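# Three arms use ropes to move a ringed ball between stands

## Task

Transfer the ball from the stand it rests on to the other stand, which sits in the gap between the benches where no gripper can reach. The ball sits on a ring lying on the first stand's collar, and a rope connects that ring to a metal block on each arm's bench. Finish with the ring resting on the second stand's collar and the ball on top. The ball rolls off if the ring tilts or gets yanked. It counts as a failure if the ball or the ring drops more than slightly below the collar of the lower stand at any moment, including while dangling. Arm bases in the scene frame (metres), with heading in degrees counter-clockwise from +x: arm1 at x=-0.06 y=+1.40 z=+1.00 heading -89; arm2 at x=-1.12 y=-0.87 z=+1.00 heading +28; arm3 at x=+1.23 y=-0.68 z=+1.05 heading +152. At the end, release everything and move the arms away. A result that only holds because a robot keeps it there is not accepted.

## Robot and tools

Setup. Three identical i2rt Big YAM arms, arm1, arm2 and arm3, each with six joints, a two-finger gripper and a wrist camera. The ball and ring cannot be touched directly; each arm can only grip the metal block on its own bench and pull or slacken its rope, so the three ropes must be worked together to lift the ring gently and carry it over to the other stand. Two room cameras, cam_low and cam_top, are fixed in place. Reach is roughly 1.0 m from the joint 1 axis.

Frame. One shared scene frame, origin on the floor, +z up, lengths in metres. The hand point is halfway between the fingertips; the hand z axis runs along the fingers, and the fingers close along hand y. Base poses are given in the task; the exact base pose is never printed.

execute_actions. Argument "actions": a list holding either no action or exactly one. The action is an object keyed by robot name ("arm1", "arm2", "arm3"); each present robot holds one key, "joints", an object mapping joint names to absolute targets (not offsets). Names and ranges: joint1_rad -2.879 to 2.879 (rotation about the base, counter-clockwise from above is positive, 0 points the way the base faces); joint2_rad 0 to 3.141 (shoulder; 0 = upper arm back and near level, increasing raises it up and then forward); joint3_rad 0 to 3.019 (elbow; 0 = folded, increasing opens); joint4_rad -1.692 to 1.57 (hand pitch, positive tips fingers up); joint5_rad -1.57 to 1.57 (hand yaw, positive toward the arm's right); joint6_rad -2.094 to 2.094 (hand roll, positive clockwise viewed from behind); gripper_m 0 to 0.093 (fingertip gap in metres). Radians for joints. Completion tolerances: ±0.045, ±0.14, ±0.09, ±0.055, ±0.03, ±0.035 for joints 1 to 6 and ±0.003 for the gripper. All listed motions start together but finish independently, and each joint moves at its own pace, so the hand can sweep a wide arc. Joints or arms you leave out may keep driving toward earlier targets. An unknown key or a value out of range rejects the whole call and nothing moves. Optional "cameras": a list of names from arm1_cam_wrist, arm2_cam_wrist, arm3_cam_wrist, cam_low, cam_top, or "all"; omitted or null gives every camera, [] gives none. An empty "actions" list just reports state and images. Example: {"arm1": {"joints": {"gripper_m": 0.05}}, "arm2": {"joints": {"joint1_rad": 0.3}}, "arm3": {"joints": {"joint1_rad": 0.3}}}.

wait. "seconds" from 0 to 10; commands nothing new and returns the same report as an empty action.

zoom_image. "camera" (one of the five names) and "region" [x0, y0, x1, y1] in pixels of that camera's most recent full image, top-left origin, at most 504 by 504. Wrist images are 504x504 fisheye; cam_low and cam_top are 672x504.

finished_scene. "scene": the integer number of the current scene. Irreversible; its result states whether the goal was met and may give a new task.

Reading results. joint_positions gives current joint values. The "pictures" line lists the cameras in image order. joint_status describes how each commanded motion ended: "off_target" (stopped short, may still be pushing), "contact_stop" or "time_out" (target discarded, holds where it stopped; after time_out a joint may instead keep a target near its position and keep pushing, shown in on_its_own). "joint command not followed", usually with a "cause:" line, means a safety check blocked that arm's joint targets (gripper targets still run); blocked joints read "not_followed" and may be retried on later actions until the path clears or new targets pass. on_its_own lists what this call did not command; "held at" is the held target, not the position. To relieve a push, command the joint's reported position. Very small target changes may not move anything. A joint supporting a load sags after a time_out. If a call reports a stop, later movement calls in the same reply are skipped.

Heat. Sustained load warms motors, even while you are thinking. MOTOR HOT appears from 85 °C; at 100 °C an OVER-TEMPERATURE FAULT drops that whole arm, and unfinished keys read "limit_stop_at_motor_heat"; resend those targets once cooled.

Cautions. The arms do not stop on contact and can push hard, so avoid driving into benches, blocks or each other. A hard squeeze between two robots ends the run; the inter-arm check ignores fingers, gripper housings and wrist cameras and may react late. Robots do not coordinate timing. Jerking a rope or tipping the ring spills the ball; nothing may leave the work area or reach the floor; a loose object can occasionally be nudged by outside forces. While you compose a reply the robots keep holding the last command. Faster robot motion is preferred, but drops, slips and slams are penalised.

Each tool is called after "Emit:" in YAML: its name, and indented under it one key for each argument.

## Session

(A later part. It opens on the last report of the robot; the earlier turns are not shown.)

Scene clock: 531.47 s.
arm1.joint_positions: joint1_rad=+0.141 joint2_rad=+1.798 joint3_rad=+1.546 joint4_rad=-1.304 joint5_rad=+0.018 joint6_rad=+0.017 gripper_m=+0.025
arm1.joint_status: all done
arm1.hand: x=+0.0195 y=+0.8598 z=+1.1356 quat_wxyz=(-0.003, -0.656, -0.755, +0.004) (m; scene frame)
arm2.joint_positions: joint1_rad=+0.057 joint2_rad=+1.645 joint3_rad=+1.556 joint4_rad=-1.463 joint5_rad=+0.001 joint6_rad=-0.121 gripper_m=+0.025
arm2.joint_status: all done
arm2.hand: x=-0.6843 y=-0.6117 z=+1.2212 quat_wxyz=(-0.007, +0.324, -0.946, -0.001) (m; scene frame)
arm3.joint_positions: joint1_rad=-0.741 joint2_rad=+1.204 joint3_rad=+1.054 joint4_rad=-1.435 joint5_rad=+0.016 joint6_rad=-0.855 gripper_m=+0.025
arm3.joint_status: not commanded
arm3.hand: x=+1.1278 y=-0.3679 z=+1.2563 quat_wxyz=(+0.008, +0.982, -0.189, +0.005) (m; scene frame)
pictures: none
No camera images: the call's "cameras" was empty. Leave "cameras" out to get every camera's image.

Emit:
execute_actions:
  actions: []
  cameras: ["cam_low","cam_top"]

Emit:
zoom_image:
  camera: "cam_low"
  region: [350, 180, 460, 270]

Emit:
zoom_image:
  camera: "cam_top"
  region: [330, 220, 400, 290]

Scene clock: 536.43 s.
arm1.joint_positions: joint1_rad=+0.141 joint2_rad=+1.798 joint3_rad=+1.546 joint4_rad=-1.304 joint5_rad=+0.018 joint6_rad=+0.017 gripper_m=+0.025
arm1.joint_status: all done
arm1.hand: x=+0.0195 y=+0.8598 z=+1.1356 quat_wxyz=(-0.003, -0.656, -0.755, +0.004) (m; scene frame)
arm2.joint_positions: joint1_rad=+0.057 joint2_rad=+1.645 joint3_rad=+1.556 joint4_rad=-1.463 joint5_rad=+0.001 joint6_rad=-0.121 gripper_m=+0.025
arm2.joint_status: all done
arm2.hand: x=-0.6843 y=-0.6117 z=+1.2212 quat_wxyz=(-0.007, +0.324, -0.946, -0.001) (m; scene frame)
arm3.joint_positions: joint1_rad=-0.741 joint2_rad=+1.204 joint3_rad=+1.054 joint4_rad=-1.435 joint5_rad=+0.016 joint6_rad=-0.855 gripper_m=+0.025
arm3.joint_status: not commanded
arm3.hand: x=+1.1278 y=-0.3679 z=+1.2563 quat_wxyz=(+0.008, +0.982, -0.189, +0.005) (m; scene frame)
pictures: cam_low, cam_top
Images, in order (width x height): cam_low 672x504, cam_top 672x504.

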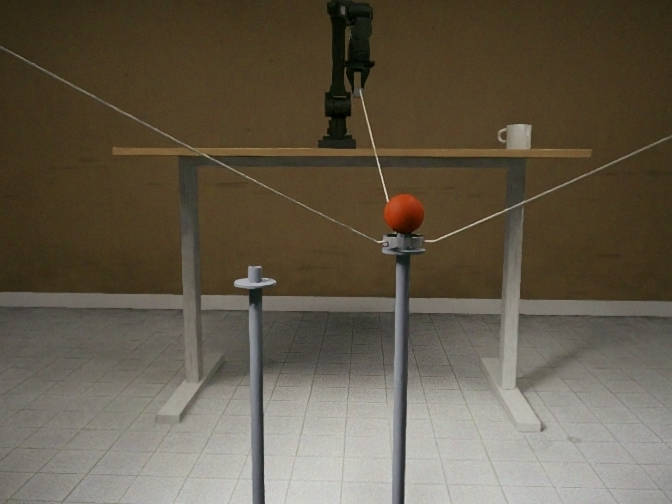

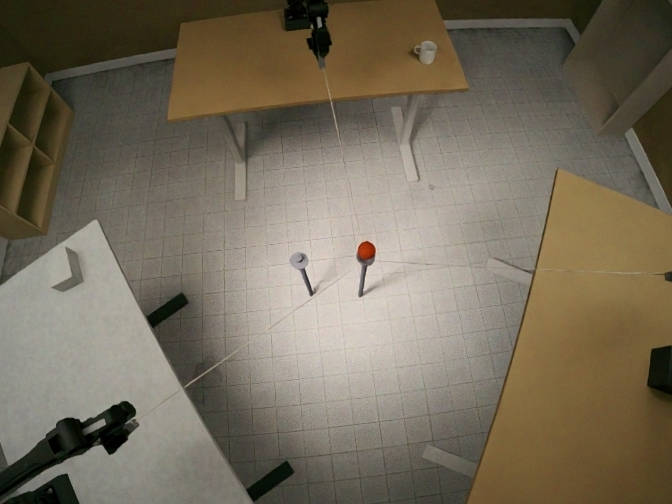

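Region (350, 180, 460, 270) of cam_low's 672x504 image, scaled by 4.582, with more detail than that image has; it fills the top 412 rows of this view, and the rest is white.

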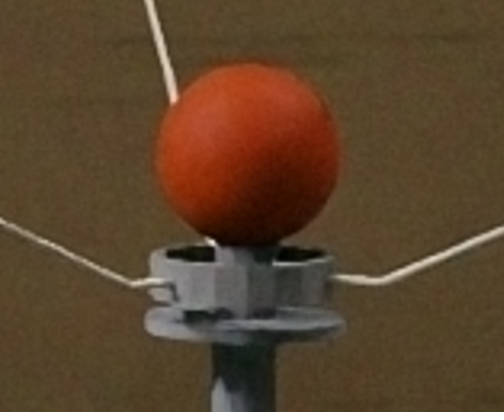

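Region (330, 220, 400, 290) of cam_top's 672x504 image, scaled by 7.200, with more detail than that image has.

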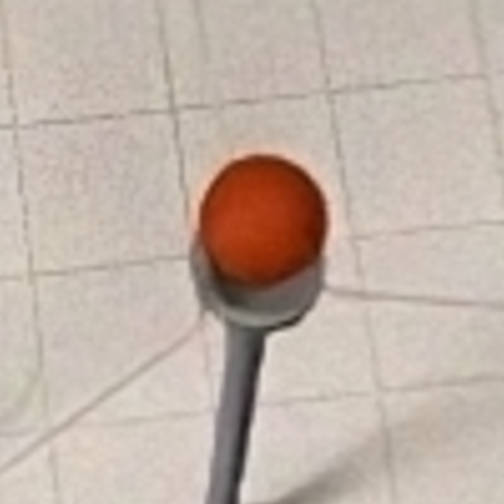

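Emit:
execute_actions:
  actions:
    - {"arm1":{"joints":{"joint4_rad":-1.374}},"arm2":{"joints":{"joint4_rad":-1.521}},"arm3":{"joints":{"joint4_rad":-1.488,"joint1_rad":-0.784,"joint6_rad":-0.896}}}
  cameras: []

Scene clock: 553.73 s.
arm1.joint_positions: joint1_rad=+0.141 joint2_rad=+1.798 joint3_rad=+1.546 joint4_rad=-1.355 joint5_rad=+0.018 joint6_rad=+0.017 gripper_m=+0.025
arm1.joint_status: all done
arm1.hand: x=+0.0176 y=+0.8723 z=+1.1358 quat_wxyz=(+0.017, -0.655, -0.755, -0.013) (m; scene frame)
arm2.joint_positions: joint1_rad=+0.057 joint2_rad=+1.645 joint3_rad=+1.556 joint4_rad=-1.504 joint5_rad=+0.001 joint6_rad=-0.121 gripper_m=+0.025
arm2.joint_status: all done
arm2.hand: x=-0.6929 y=-0.6168 z=+1.2212 quat_wxyz=(+0.013, +0.324, -0.946, +0.004) (m; scene frame)
arm3.joint_positions: joint1_rad=-0.770 joint2_rad=+1.204 joint3_rad=+1.054 joint4_rad=-1.474 joint5_rad=+0.015 joint6_rad=-0.886 gripper_m=+0.025
arm3.joint_status: all done
arm3.hand: x=+1.1392 y=-0.3741 z=+1.2565 quat_wxyz=(+0.026, +0.982, -0.187, +0.014) (m; scene frame)
pictures: none
No camera images: the call's "cameras" was empty. Leave "cameras" out to get every camera's image.

Emit:
execute_actions:
  actions: []
  cameras: ["cam_low","cam_top"]

Emit:
zoom_image:
  camera: "cam_low"
  region: [350, 180, 460, 270]

Emit:
zoom_image:
  camera: "cam_top"
  region: [330, 220, 400, 290]

Scene clock: 561.53 s.
arm1.joint_positions: joint1_rad=+0.141 joint2_rad=+1.798 joint3_rad=+1.546 joint4_rad=-1.355 joint5_rad=+0.018 joint6_rad=+0.017 gripper_m=+0.025
arm1.joint_status: all done
arm1.hand: x=+0.0176 y=+0.8723 z=+1.1358 quat_wxyz=(+0.017, -0.655, -0.755, -0.013) (m; scene frame)
arm2.joint_positions: joint1_rad=+0.057 joint2_rad=+1.645 joint3_rad=+1.556 joint4_rad=-1.505 joint5_rad=+0.001 joint6_rad=-0.121 gripper_m=+0.025
arm2.joint_status: all done
arm2.hand: x=-0.6930 y=-0.6169 z=+1.2212 quat_wxyz=(+0.013, +0.324, -0.946, +0.004) (m; scene frame)
arm3.joint_positions: joint1_rad=-0.770 joint2_rad=+1.204 joint3_rad=+1.054 joint4_rad=-1.474 joint5_rad=+0.015 joint6_rad=-0.887 gripper_m=+0.025
arm3.joint_status: all done
arm3.hand: x=+1.1392 y=-0.3742 z=+1.2565 quat_wxyz=(+0.026, +0.982, -0.187, +0.014) (m; scene frame)
pictures: cam_low, cam_top
Images, in order (width x height): cam_low 672x504, cam_top 672x504.

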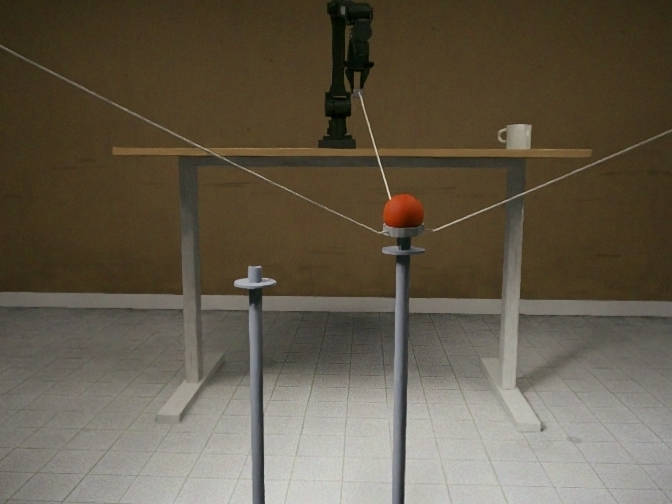

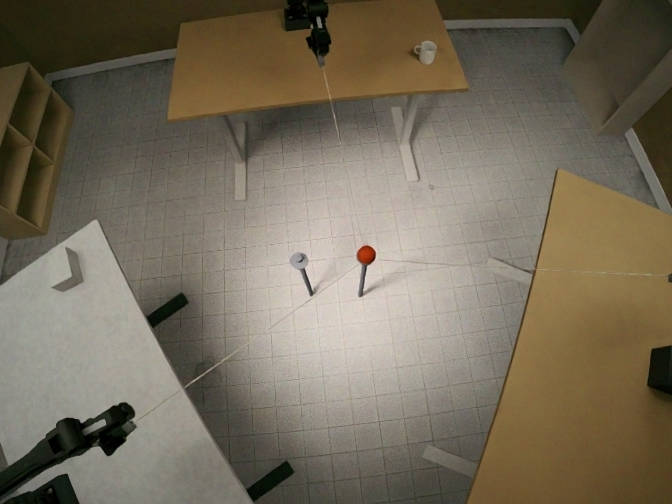

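Region (350, 180, 460, 270) of cam_low's 672x504 image, scaled by 4.582, with more detail than that image has; it fills the top 412 rows of this view, and the rest is white.

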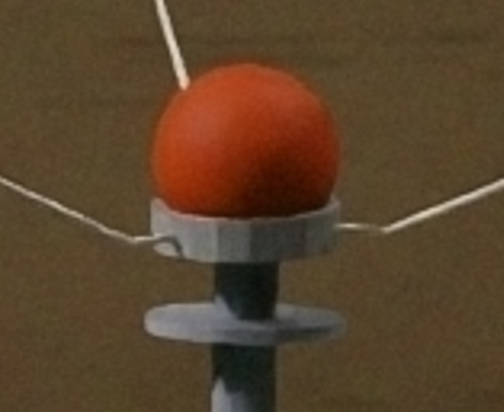

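Region (330, 220, 400, 290) of cam_top's 672x504 image, scaled by 7.200, with more detail than that image has.

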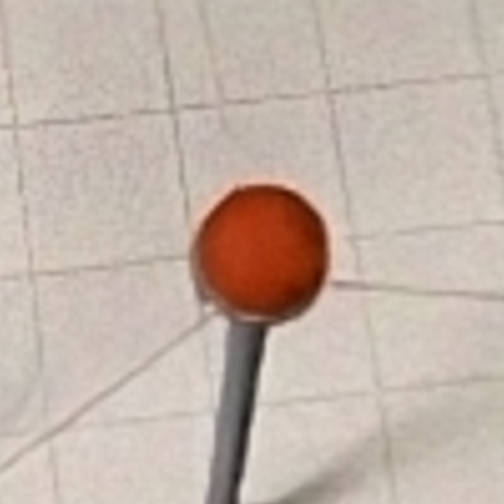

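Emit:
execute_actions:
  actions: []
  cameras: ["cam_low","cam_top"]

Emit:
zoom_image:
  camera: "cam_low"
  region: [350, 180, 460, 270]

Emit:
zoom_image:
  camera: "cam_top"
  region: [330, 220, 400, 290]

Scene clock: 583.57 s.
arm1.joint_positions: joint1_rad=+0.141 joint2_rad=+1.798 joint3_rad=+1.546 joint4_rad=-1.355 joint5_rad=+0.018 joint6_rad=+0.017 gripper_m=+0.025
arm1.joint_status: all done
arm1.hand: x=+0.0176 y=+0.8723 z=+1.1358 quat_wxyz=(+0.017, -0.655, -0.755, -0.013) (m; scene frame)
arm2.joint_positions: joint1_rad=+0.057 joint2_rad=+1.645 joint3_rad=+1.556 joint4_rad=-1.505 joint5_rad=+0.001 joint6_rad=-0.121 gripper_m=+0.025
arm2.joint_status: all done
arm2.hand: x=-0.6930 y=-0.6169 z=+1.2212 quat_wxyz=(+0.013, +0.324, -0.946, +0.004) (m; scene frame)
arm3.joint_positions: joint1_rad=-0.770 joint2_rad=+1.204 joint3_rad=+1.054 joint4_rad=-1.474 joint5_rad=+0.015 joint6_rad=-0.887 gripper_m=+0.025
arm3.joint_status: all done
arm3.hand: x=+1.1392 y=-0.3742 z=+1.2565 quat_wxyz=(+0.026, +0.982, -0.187, +0.014) (m; scene frame)
pictures: cam_low, cam_top
Images, in order (width x height): cam_low 672x504, cam_top 672x504.

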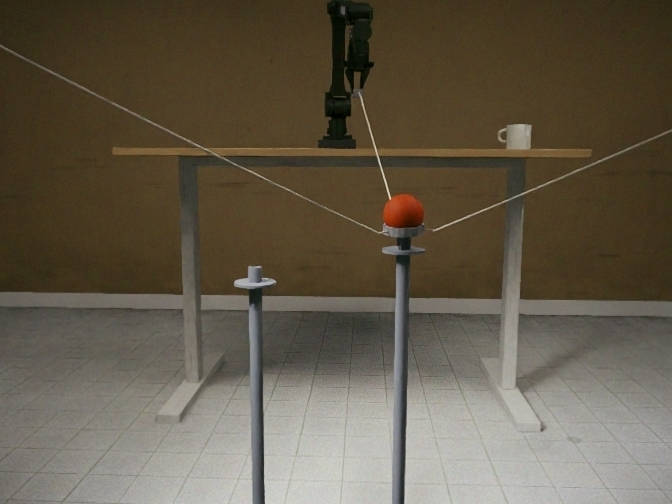

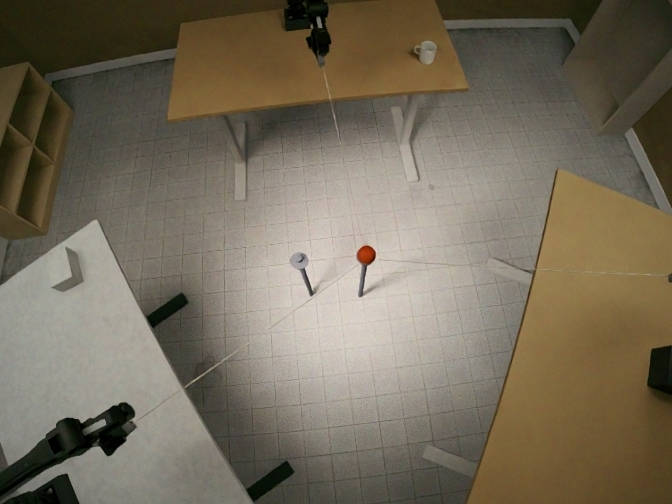

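Region (350, 180, 460, 270) of cam_low's 672x504 image, scaled by 4.582, with more detail than that image has; it fills the top 412 rows of this view, and the rest is white.

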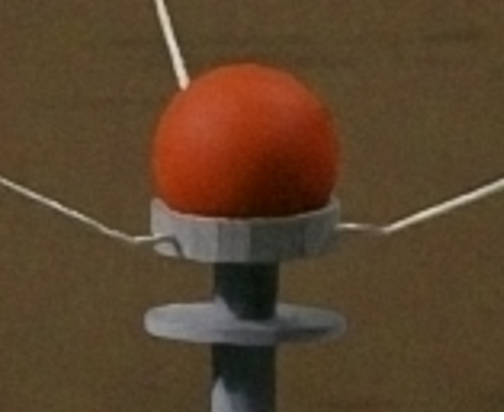

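Region (330, 220, 400, 290) of cam_top's 672x504 image, scaled by 7.200, with more detail than that image has.

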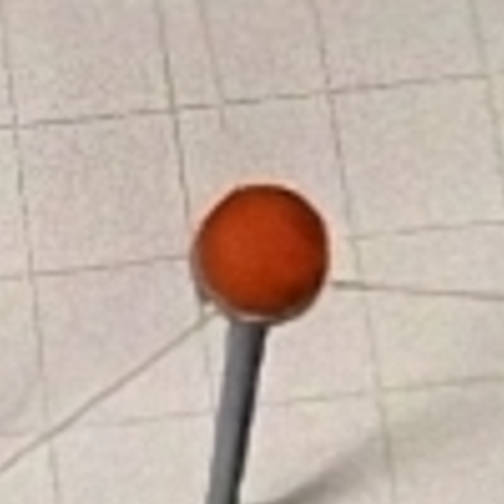

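Emit:
execute_actions:
  actions:
    - {"arm1":{"joints":{"joint4_rad":-1.505}},"arm2":{"joints":{"joint4_rad":-1.568}},"arm3":{"joints":{"joint4_rad":-1.530,"joint1_rad":-0.819,"joint6_rad":-0.928}}}
  cameras: ["cam_low"]

Scene clock: 616.97 s.
arm1.joint_positions: joint1_rad=+0.141 joint2_rad=+1.798 joint3_rad=+1.546 joint4_rad=-1.470 joint5_rad=+0.018 joint6_rad=+0.017 gripper_m=+0.025
arm1.joint_status: all done
arm1.hand: x=+0.0131 y=+0.9001 z=+1.1387 quat_wxyz=(+0.061, -0.653, -0.753, -0.050) (m; scene frame)
arm2.joint_positions: joint1_rad=+0.057 joint2_rad=+1.645 joint3_rad=+1.556 joint4_rad=-1.542 joint5_rad=+0.001 joint6_rad=-0.121 gripper_m=+0.025
arm2.joint_status: all done
arm2.hand: x=-0.7008 y=-0.6216 z=+1.2217 quat_wxyz=(+0.031, +0.323, -0.946, +0.008) (m; scene frame)
arm3.joint_positions: joint1_rad=-0.801 joint2_rad=+1.204 joint3_rad=+1.054 joint4_rad=-1.510 joint5_rad=+0.011 joint6_rad=-0.917 gripper_m=+0.025
arm3.joint_status: all done
arm3.hand: x=+1.1504 y=-0.3801 z=+1.2570 quat_wxyz=(+0.043, +0.981, -0.187, +0.019) (m; scene frame)
pictures: cam_low
Images, in order (width x height): cam_low 672x504.

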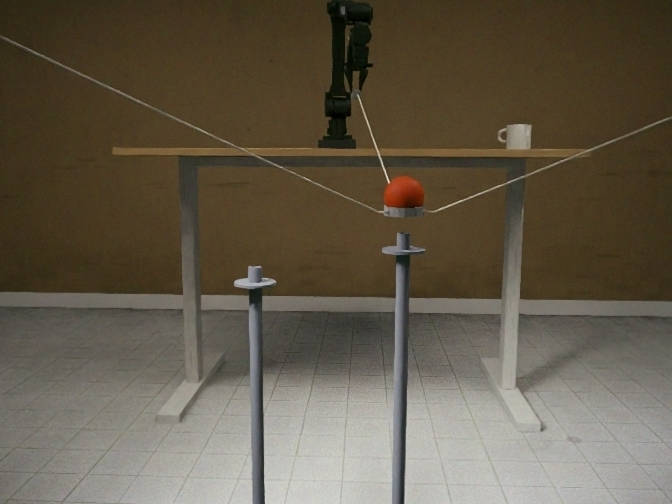

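Emit:
execute_actions:
  actions: []
  cameras: ["cam_low","cam_top"]

Emit:
zoom_image:
  camera: "cam_low"
  region: [350, 165, 460, 265]

Emit:
zoom_image:
  camera: "cam_top"
  region: [330, 220, 400, 290]

Scene clock: 631.60 s.
arm1.joint_positions: joint1_rad=+0.141 joint2_rad=+1.798 joint3_rad=+1.546 joint4_rad=-1.470 joint5_rad=+0.018 joint6_rad=+0.017 gripper_m=+0.025
arm1.joint_status: all done
arm1.hand: x=+0.0131 y=+0.9001 z=+1.1387 quat_wxyz=(+0.061, -0.653, -0.753, -0.050) (m; scene frame)
arm2.joint_positions: joint1_rad=+0.057 joint2_rad=+1.645 joint3_rad=+1.556 joint4_rad=-1.542 joint5_rad=+0.001 joint6_rad=-0.121 gripper_m=+0.025
arm2.joint_status: all done
arm2.hand: x=-0.7008 y=-0.6216 z=+1.2217 quat_wxyz=(+0.031, +0.323, -0.946, +0.008) (m; scene frame)
arm3.joint_positions: joint1_rad=-0.801 joint2_rad=+1.204 joint3_rad=+1.054 joint4_rad=-1.510 joint5_rad=+0.011 joint6_rad=-0.918 gripper_m=+0.025
arm3.joint_status: all done
arm3.hand: x=+1.1504 y=-0.3801 z=+1.2570 quat_wxyz=(+0.043, +0.981, -0.187, +0.019) (m; scene frame)
pictures: cam_low, cam_top
Images, in order (width x height): cam_low 672x504, cam_top 672x504.

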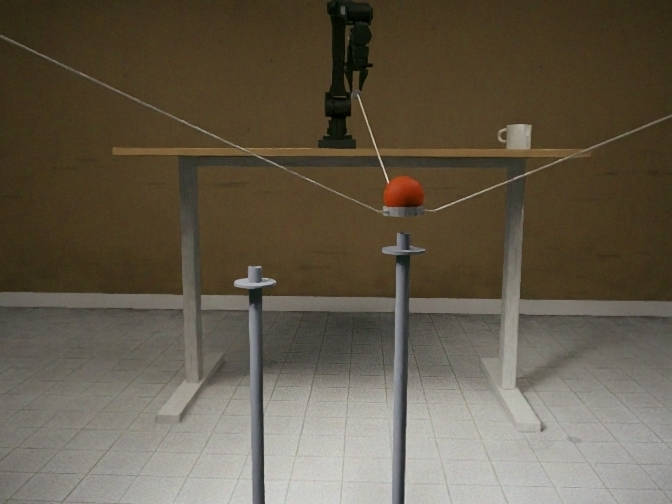

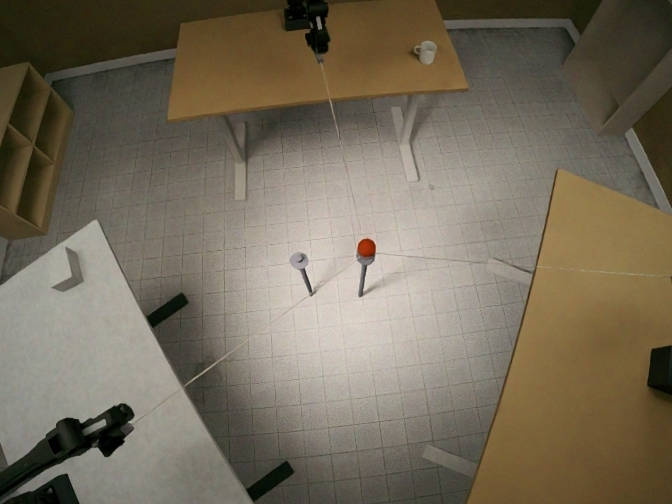

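Region (350, 165, 460, 265) of cam_low's 672x504 image, scaled by 4.582, with more detail than that image has; it fills the top 458 rows of this view, and the rest is white.

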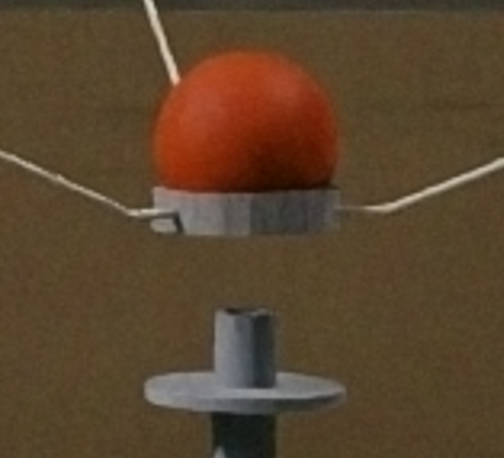

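Region (330, 220, 400, 290) of cam_top's 672x504 image, scaled by 7.200, with more detail than that image has.

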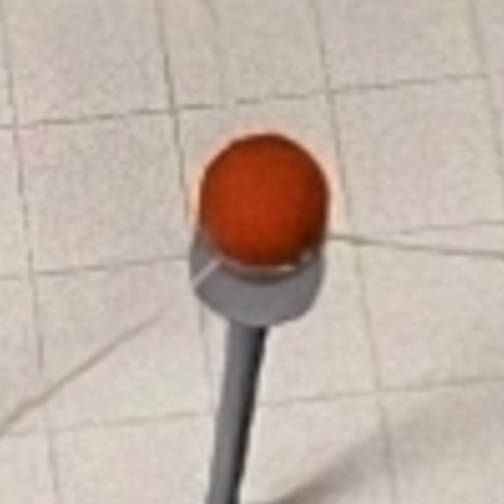

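Emit:
execute_actions:
  actions:
    - {"arm1":{"joints":{"joint1_rad":-0.016,"joint4_rad":-1.525,"joint6_rad":-0.149}},"arm2":{"joints":{"joint1_rad":0.153,"joint2_rad":1.47,"joint3_rad":1.383,"joint6_rad":-0.016}},"arm3":{"joints":{"joint1_rad":-0.581,"joint4_rad":-1.392,"joint6_rad":-0.682}}}
  cameras: ["cam_low"]

Scene clock: 752.83 s.
arm1.joint_positions: joint1_rad=-0.026 joint2_rad=+1.798 joint3_rad=+1.546 joint4_rad=-1.492 joint5_rad=+0.020 joint6_rad=-0.141 gripper_m=+0.025
arm1.joint_status: all done
arm1.hand: x=-0.0711 y=+0.8997 z=+1.1383 quat_wxyz=(+0.061, -0.655, -0.750, -0.067) (m; scene frame)
arm2.joint_positions: joint1_rad=+0.158 joint2_rad=+1.473 joint3_rad=+1.397 joint4_rad=-1.552 joint5_rad=+0.001 joint6_rad=-0.023 gripper_m=+0.025
arm2.joint_status: all done
arm2.hand: x=-0.7796 y=-0.6191 z=+1.2379 quat_wxyz=(+0.029, +0.325, -0.945, +0.010) (m; scene frame)
arm3.joint_positions: joint1_rad=-0.572 joint2_rad=+1.204 joint3_rad=+1.054 joint4_rad=-1.391 joint5_rad=+0.010 joint6_rad=-0.691 gripper_m=+0.025
arm3.joint_status: all done
arm3.hand: x=+1.0714 y=-0.3805 z=+1.2572 quat_wxyz=(-0.009, +0.982, -0.187, -0.011) (m; scene frame)
pictures: cam_low
Images, in order (width x height): cam_low 672x504.

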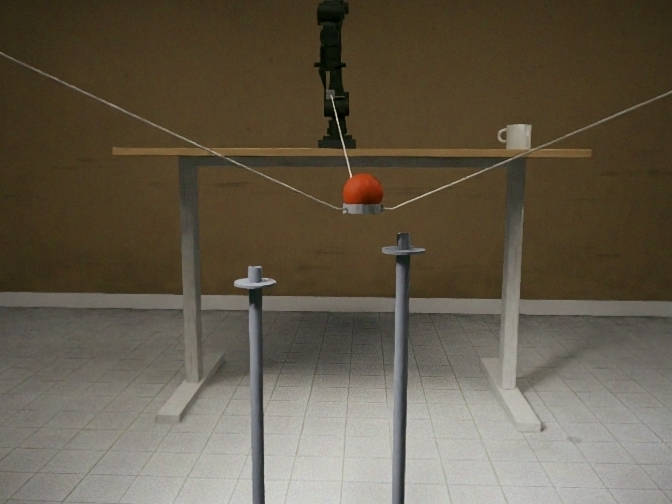

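Emit:
execute_actions:
  actions: []
  cameras: ["cam_low","cam_top"]

Emit:
zoom_image:
  camera: "cam_low"
  region: [310, 165, 430, 265]

Emit:
zoom_image:
  camera: "cam_top"
  region: [280, 210, 390, 290]

Scene clock: 760.37 s.
arm1.joint_positions: joint1_rad=-0.026 joint2_rad=+1.798 joint3_rad=+1.546 joint4_rad=-1.492 joint5_rad=+0.020 joint6_rad=-0.141 gripper_m=+0.025
arm1.joint_status: all done
arm1.hand: x=-0.0711 y=+0.8997 z=+1.1383 quat_wxyz=(+0.061, -0.655, -0.750, -0.067) (m; scene frame)
arm2.joint_positions: joint1_rad=+0.158 joint2_rad=+1.473 joint3_rad=+1.397 joint4_rad=-1.552 joint5_rad=+0.001 joint6_rad=-0.023 gripper_m=+0.025
arm2.joint_status: all done
arm2.hand: x=-0.7796 y=-0.6191 z=+1.2379 quat_wxyz=(+0.029, +0.325, -0.945, +0.010) (m; scene frame)
arm3.joint_positions: joint1_rad=-0.572 joint2_rad=+1.204 joint3_rad=+1.054 joint4_rad=-1.391 joint5_rad=+0.010 joint6_rad=-0.691 gripper_m=+0.025
arm3.joint_status: all done
arm3.hand: x=+1.0714 y=-0.3805 z=+1.2572 quat_wxyz=(-0.009, +0.982, -0.187, -0.011) (m; scene frame)
pictures: cam_low, cam_top
Images, in order (width x height): cam_low 672x504, cam_top 672x504.

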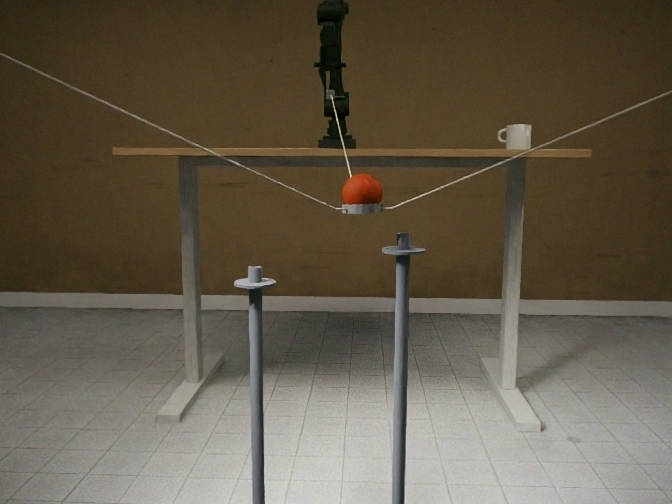

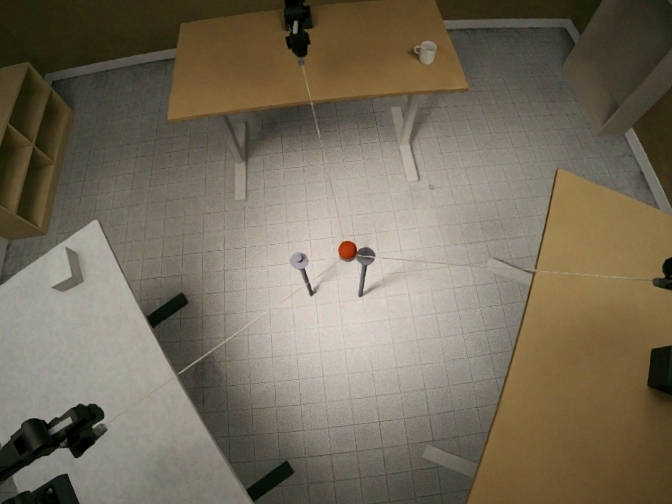

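Region (310, 165, 430, 265) of cam_low's 672x504 image, scaled by 4.200, with more detail than that image has.

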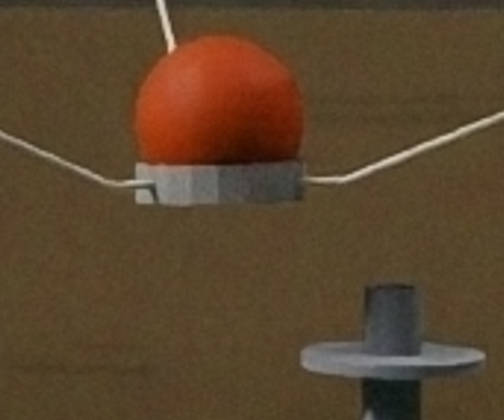

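Region (280, 210, 390, 290) of cam_top's 672x504 image, scaled by 4.582, with more detail than that image has; it fills the top 367 rows of this view, and the rest is white.

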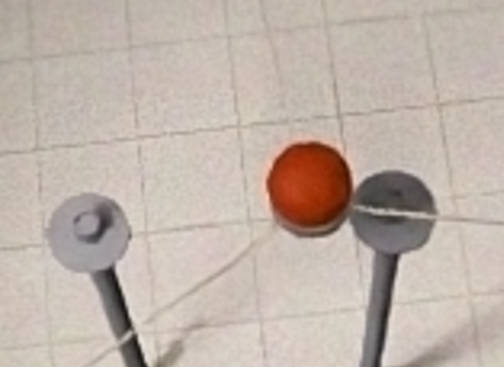

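Emit:
execute_actions:
  actions:
    - {"arm1":{"joints":{"joint1_rad":-0.252,"joint4_rad":-1.454,"joint6_rad":-0.387}},"arm2":{"joints":{"joint1_rad":0.402,"joint2_rad":1.322,"joint3_rad":1.224,"joint6_rad":0.232}},"arm3":{"joints":{"joint1_rad":-0.333,"joint2_rad":1.472,"joint3_rad":1.345,"joint6_rad":-0.434}}}
  cameras: ["cam_low"]

Scene clock: 818.07 s.
arm1.joint_positions: joint1_rad=-0.254 joint2_rad=+1.798 joint3_rad=+1.546 joint4_rad=-1.448 joint5_rad=+0.018 joint6_rad=-0.378 gripper_m=+0.025
arm1.joint_status: all done
arm1.hand: x=-0.1867 y=+0.9045 z=+1.1350 quat_wxyz=(+0.035, -0.654, -0.753, -0.061) (m; scene frame)
arm2.joint_positions: joint1_rad=+0.404 joint2_rad=+1.325 joint3_rad=+1.237 joint4_rad=-1.550 joint5_rad=+0.003 joint6_rad=+0.225 gripper_m=+0.025
arm2.joint_status: all done
arm2.hand: x=-0.8880 y=-0.5911 z=+1.2341 quat_wxyz=(+0.030, +0.324, -0.945, +0.020) (m; scene frame)
arm3.joint_positions: joint1_rad=-0.318 joint2_rad=+1.492 joint3_rad=+1.297 joint4_rad=-1.380 joint5_rad=+0.012 joint6_rad=-0.443 gripper_m=+0.025
arm3.joint_status: all done
arm3.hand: x=+0.9349 y=-0.3581 z=+1.2463 quat_wxyz=(+0.003, +0.983, -0.184, +0.000) (m; scene frame)
pictures: cam_low
Images, in order (width x height): cam_low 672x504.

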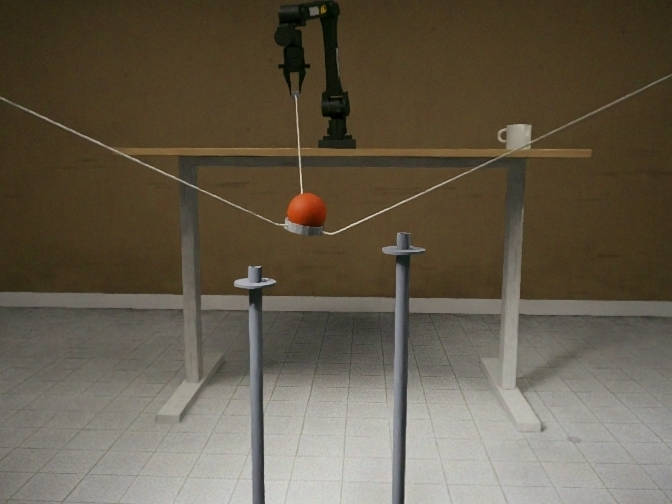

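Emit:
execute_actions:
  actions: []
  cameras: ["cam_low","cam_top"]

Emit:
zoom_image:
  camera: "cam_low"
  region: [230, 185, 350, 300]

Emit:
zoom_image:
  camera: "cam_top"
  region: [280, 210, 390, 290]

Scene clock: 829.17 s.
arm1.joint_positions: joint1_rad=-0.254 joint2_rad=+1.798 joint3_rad=+1.546 joint4_rad=-1.448 joint5_rad=+0.018 joint6_rad=-0.378 gripper_m=+0.025
arm1.joint_status: all done
arm1.hand: x=-0.1867 y=+0.9045 z=+1.1350 quat_wxyz=(+0.035, -0.654, -0.753, -0.061) (m; scene frame)
arm2.joint_positions: joint1_rad=+0.404 joint2_rad=+1.325 joint3_rad=+1.237 joint4_rad=-1.550 joint5_rad=+0.003 joint6_rad=+0.225 gripper_m=+0.025
arm2.joint_status: all done
arm2.hand: x=-0.8880 y=-0.5911 z=+1.2341 quat_wxyz=(+0.030, +0.324, -0.945, +0.020) (m; scene frame)
arm3.joint_positions: joint1_rad=-0.318 joint2_rad=+1.492 joint3_rad=+1.297 joint4_rad=-1.380 joint5_rad=+0.012 joint6_rad=-0.443 gripper_m=+0.025
arm3.joint_status: all done
arm3.hand: x=+0.9349 y=-0.3581 z=+1.2463 quat_wxyz=(+0.003, +0.983, -0.184, +0.000) (m; scene frame)
pictures: cam_low, cam_top
Images, in order (width x height): cam_low 672x504, cam_top 672x504.

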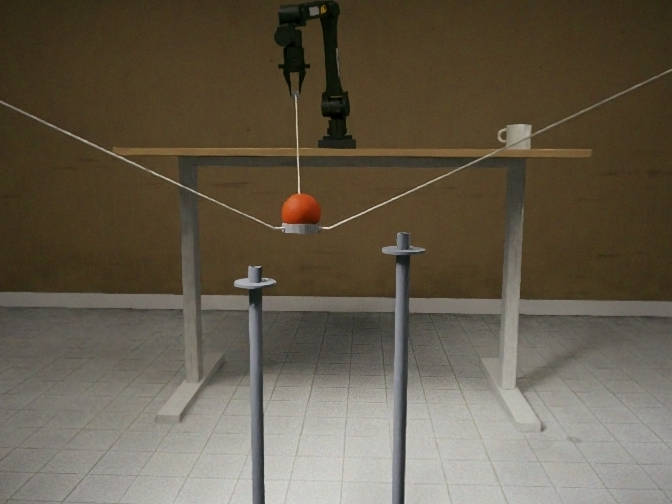

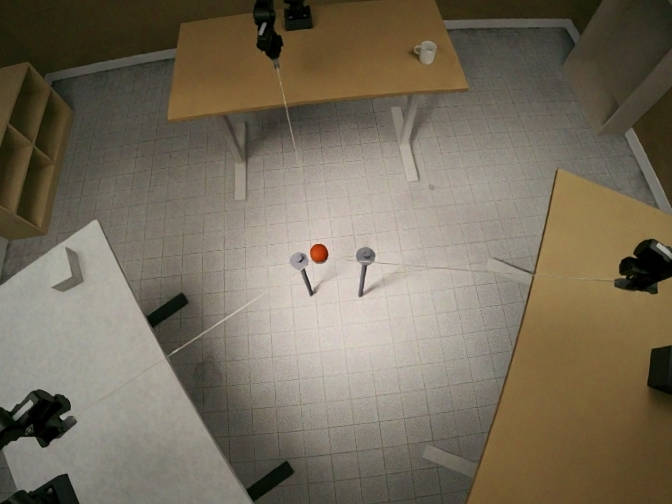

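Region (230, 185, 350, 300) of cam_low's 672x504 image, scaled by 4.200, with more detail than that image has; it fills the top 483 rows of this view, and the rest is white.

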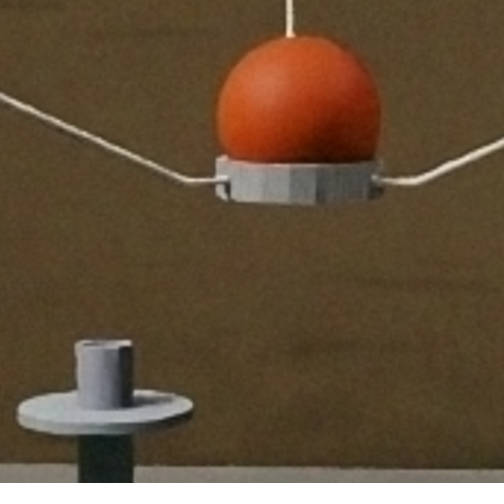

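Region (280, 210, 390, 290) of cam_top's 672x504 image, scaled by 4.582, with more detail than that image has; it fills the top 367 rows of this view, and the rest is white.

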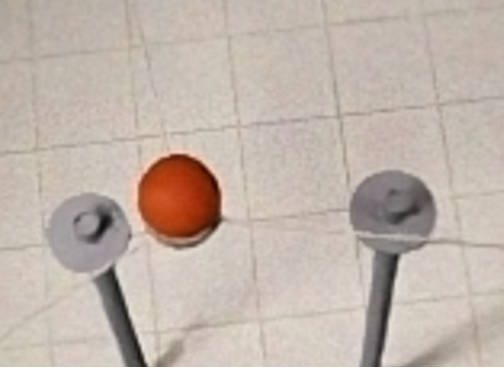

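Emit:
execute_actions:
  actions:
    - {"arm1":{"joints":{"joint1_rad":-0.434,"joint3_rad":1.506,"joint4_rad":-1.288,"joint6_rad":-0.566}},"arm2":{"joints":{"joint1_rad":0.654,"joint4_rad":-1.63,"joint6_rad":0.482}},"arm3":{"joints":{"joint1_rad":-0.206,"joint2_rad":1.728,"joint3_rad":1.661,"joint4_rad":-1.43,"joint6_rad":-0.307}}}
  cameras: ["cam_low"]

Scene clock: 926.77 s.
arm1.joint_positions: joint1_rad=-0.438 joint2_rad=+1.805 joint3_rad=+1.504 joint4_rad=-1.291 joint5_rad=+0.017 joint6_rad=-0.558 gripper_m=+0.025
arm1.joint_status: all done
arm1.hand: x=-0.2842 y=+0.9139 z=+1.1125 quat_wxyz=(+0.009, -0.657, -0.754, -0.016) (m; scene frame)
arm2.joint_positions: joint1_rad=+0.655 joint2_rad=+1.325 joint3_rad=+1.237 joint4_rad=-1.609 joint5_rad=+0.006 joint6_rad=+0.474 gripper_m=+0.025
arm2.joint_status: all done
arm2.hand: x=-0.9697 y=-0.5564 z=+1.2356 quat_wxyz=(+0.043, +0.325, -0.944, +0.048) (m; scene frame)
arm3.joint_positions: joint1_rad=-0.194 joint2_rad=+1.755 joint3_rad=+1.609 joint4_rad=-1.417 joint5_rad=+0.014 joint6_rad=-0.316 gripper_m=+0.025
arm3.joint_status: all done
arm3.hand: x=+0.8175 y=-0.3306 z=+1.2431 quat_wxyz=(-0.002, +0.983, -0.186, -0.005) (m; scene frame)
pictures: cam_low
Images, in order (width x height): cam_low 672x504.

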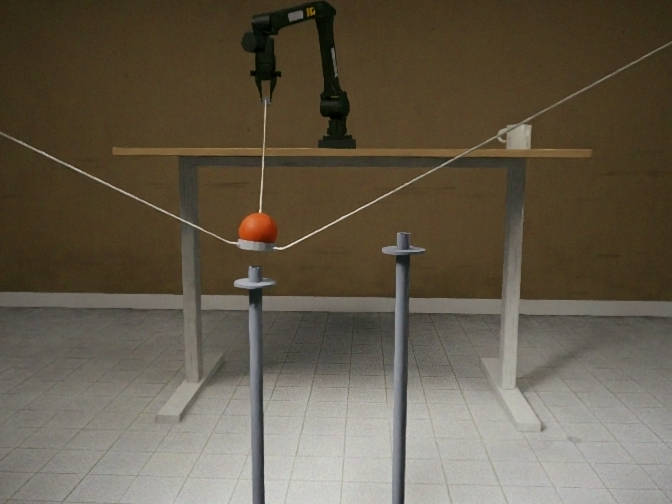

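Emit:
execute_actions:
  actions: []
  cameras: ["cam_low","cam_top"]

Emit:
zoom_image:
  camera: "cam_low"
  region: [205, 200, 305, 300]

Emit:
zoom_image:
  camera: "cam_top"
  region: [265, 225, 335, 295]

Scene clock: 931.43 s.
arm1.joint_positions: joint1_rad=-0.438 joint2_rad=+1.805 joint3_rad=+1.504 joint4_rad=-1.291 joint5_rad=+0.017 joint6_rad=-0.558 gripper_m=+0.025
arm1.joint_status: all done
arm1.hand: x=-0.2842 y=+0.9139 z=+1.1125 quat_wxyz=(+0.009, -0.657, -0.754, -0.016) (m; scene frame)
arm2.joint_positions: joint1_rad=+0.655 joint2_rad=+1.325 joint3_rad=+1.237 joint4_rad=-1.609 joint5_rad=+0.006 joint6_rad=+0.475 gripper_m=+0.025
arm2.joint_status: all done
arm2.hand: x=-0.9697 y=-0.5564 z=+1.2356 quat_wxyz=(+0.043, +0.324, -0.944, +0.048) (m; scene frame)
arm3.joint_positions: joint1_rad=-0.194 joint2_rad=+1.755 joint3_rad=+1.609 joint4_rad=-1.417 joint5_rad=+0.014 joint6_rad=-0.315 gripper_m=+0.025
arm3.joint_status: all done
arm3.hand: x=+0.8175 y=-0.3306 z=+1.2431 quat_wxyz=(-0.002, +0.983, -0.186, -0.005) (m; scene frame)
pictures: cam_low, cam_top
Images, in order (width x height): cam_low 672x504, cam_top 672x504.

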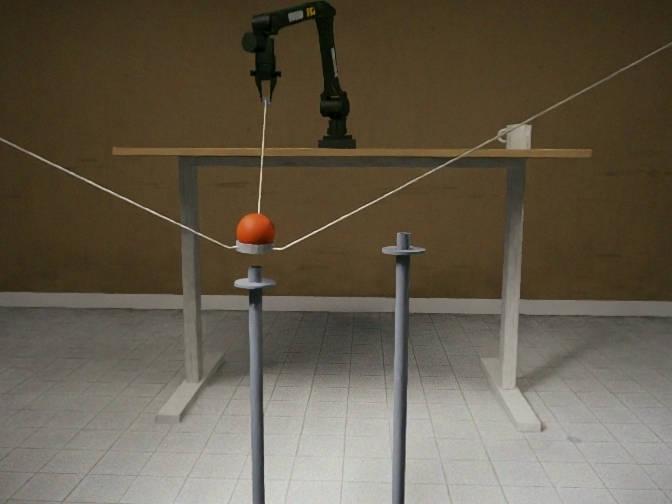

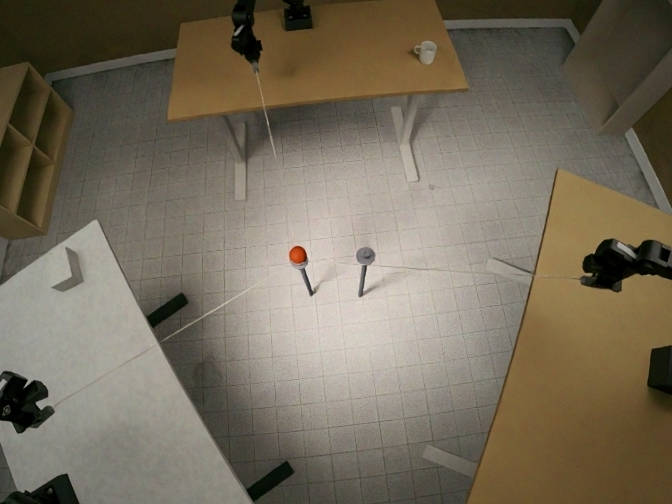

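Region (205, 200, 305, 300) of cam_low's 672x504 image, scaled by 5.040, with more detail than that image has.

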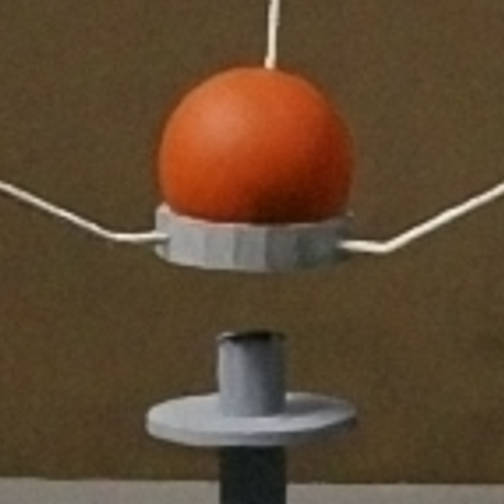

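Region (265, 225, 335, 295) of cam_top's 672x504 image, scaled by 7.200, with more detail than that image has.

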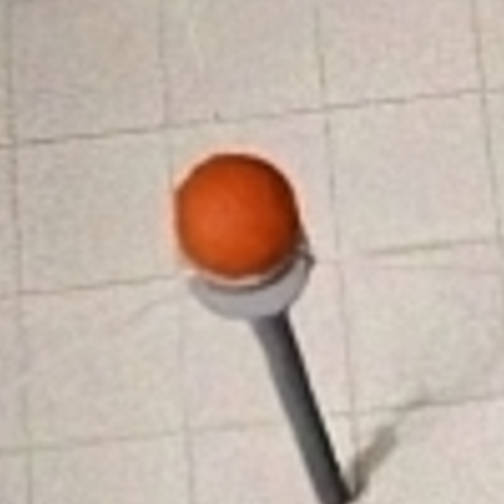

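Emit:
execute_actions:
  actions: []
  cameras: ["cam_low","cam_top"]

Emit:
zoom_image:
  camera: "cam_low"
  region: [205, 200, 305, 300]

Emit:
zoom_image:
  camera: "cam_top"
  region: [265, 225, 335, 295]

Scene clock: 938.67 s.
arm1.joint_positions: joint1_rad=-0.438 joint2_rad=+1.805 joint3_rad=+1.504 joint4_rad=-1.291 joint5_rad=+0.017 joint6_rad=-0.558 gripper_m=+0.025
arm1.joint_status: all done
arm1.hand: x=-0.2842 y=+0.9139 z=+1.1125 quat_wxyz=(+0.009, -0.657, -0.754, -0.016) (m; scene frame)
arm2.joint_positions: joint1_rad=+0.655 joint2_rad=+1.325 joint3_rad=+1.237 joint4_rad=-1.609 joint5_rad=+0.006 joint6_rad=+0.475 gripper_m=+0.025
arm2.joint_status: all done
arm2.hand: x=-0.9697 y=-0.5564 z=+1.2356 quat_wxyz=(+0.043, +0.324, -0.944, +0.048) (m; scene frame)
arm3.joint_positions: joint1_rad=-0.194 joint2_rad=+1.755 joint3_rad=+1.609 joint4_rad=-1.417 joint5_rad=+0.014 joint6_rad=-0.315 gripper_m=+0.025
arm3.joint_status: all done
arm3.hand: x=+0.8175 y=-0.3306 z=+1.2431 quat_wxyz=(-0.002, +0.983, -0.186, -0.005) (m; scene frame)
pictures: cam_low, cam_top
Images, in order (width x height): cam_low 672x504, cam_top 672x504.

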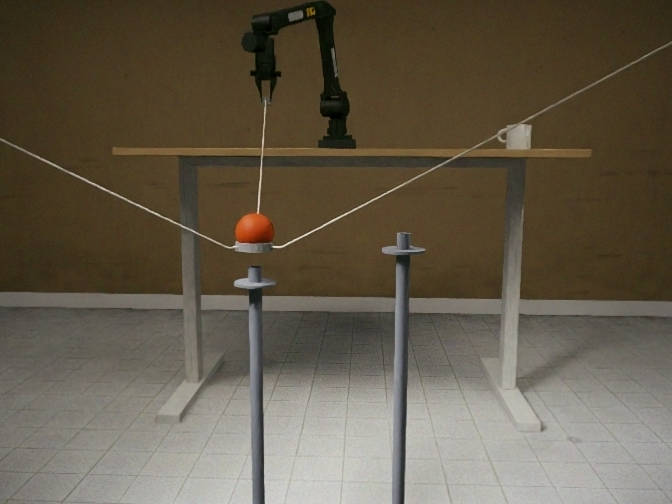

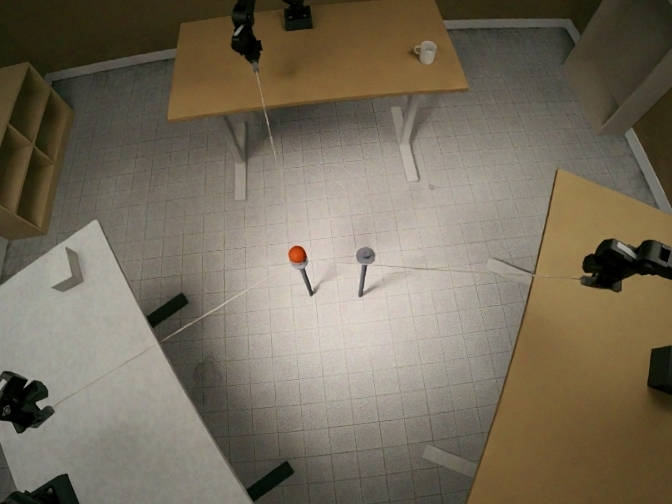

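Region (205, 200, 305, 300) of cam_low's 672x504 image, scaled by 5.040, with more detail than that image has.

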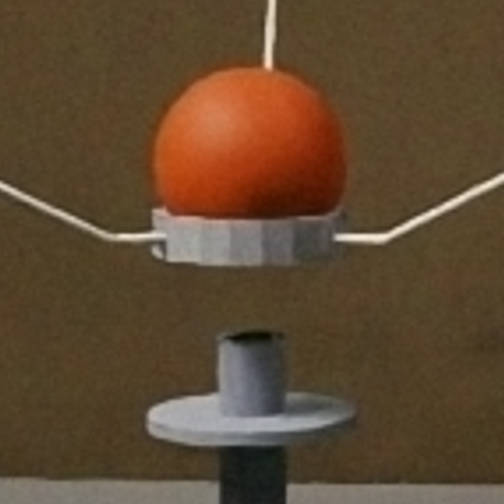

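Region (265, 225, 335, 295) of cam_top's 672x504 image, scaled by 7.200, with more detail than that image has.

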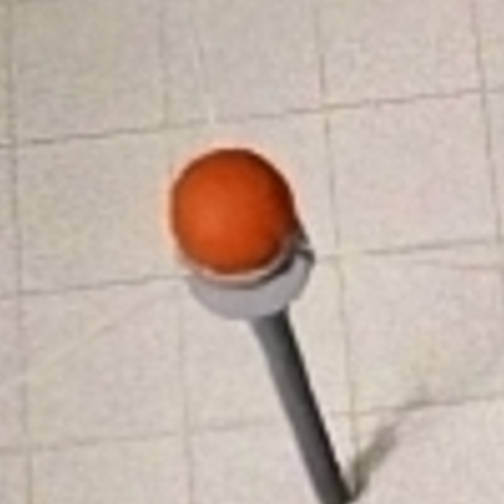

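Emit:
execute_actions:
  actions:
    - {"arm1":{"joints":{"joint4_rad":-1.181}},"arm2":{"joints":{"joint4_rad":-1.496}},"arm3":{"joints":{"joint4_rad":-1.305}}}
  cameras: ["cam_low"]

Scene clock: 978.90 s.
arm1.joint_positions: joint1_rad=-0.438 joint2_rad=+1.805 joint3_rad=+1.504 joint4_rad=-1.192 joint5_rad=+0.017 joint6_rad=-0.558 gripper_m=+0.025
arm1.joint_status: all done
arm1.hand: x=-0.2941 y=+0.8918 z=+1.1129 quat_wxyz=(-0.006, -0.657, -0.753, +0.031) (m; scene frame)
arm2.joint_positions: joint1_rad=+0.655 joint2_rad=+1.325 joint3_rad=+1.237 joint4_rad=-1.499 joint5_rad=+0.006 joint6_rad=+0.475 gripper_m=+0.025
arm2.joint_status: all done
arm2.hand: x=-0.9584 y=-0.5319 z=+1.2336 quat_wxyz=(+0.005, +0.325, -0.946, +0.008) (m; scene frame)
arm3.joint_positions: joint1_rad=-0.194 joint2_rad=+1.755 joint3_rad=+1.609 joint4_rad=-1.314 joint5_rad=+0.014 joint6_rad=-0.315 gripper_m=+0.025
arm3.joint_status: all done
arm3.hand: x=+0.7980 y=-0.3144 z=+1.2447 quat_wxyz=(-0.027, +0.981, -0.186, -0.051) (m; scene frame)
pictures: cam_low
Images, in order (width x height): cam_low 672x504.

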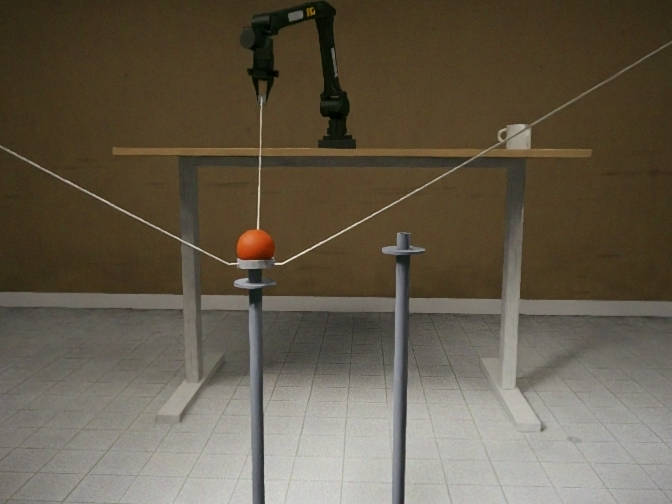

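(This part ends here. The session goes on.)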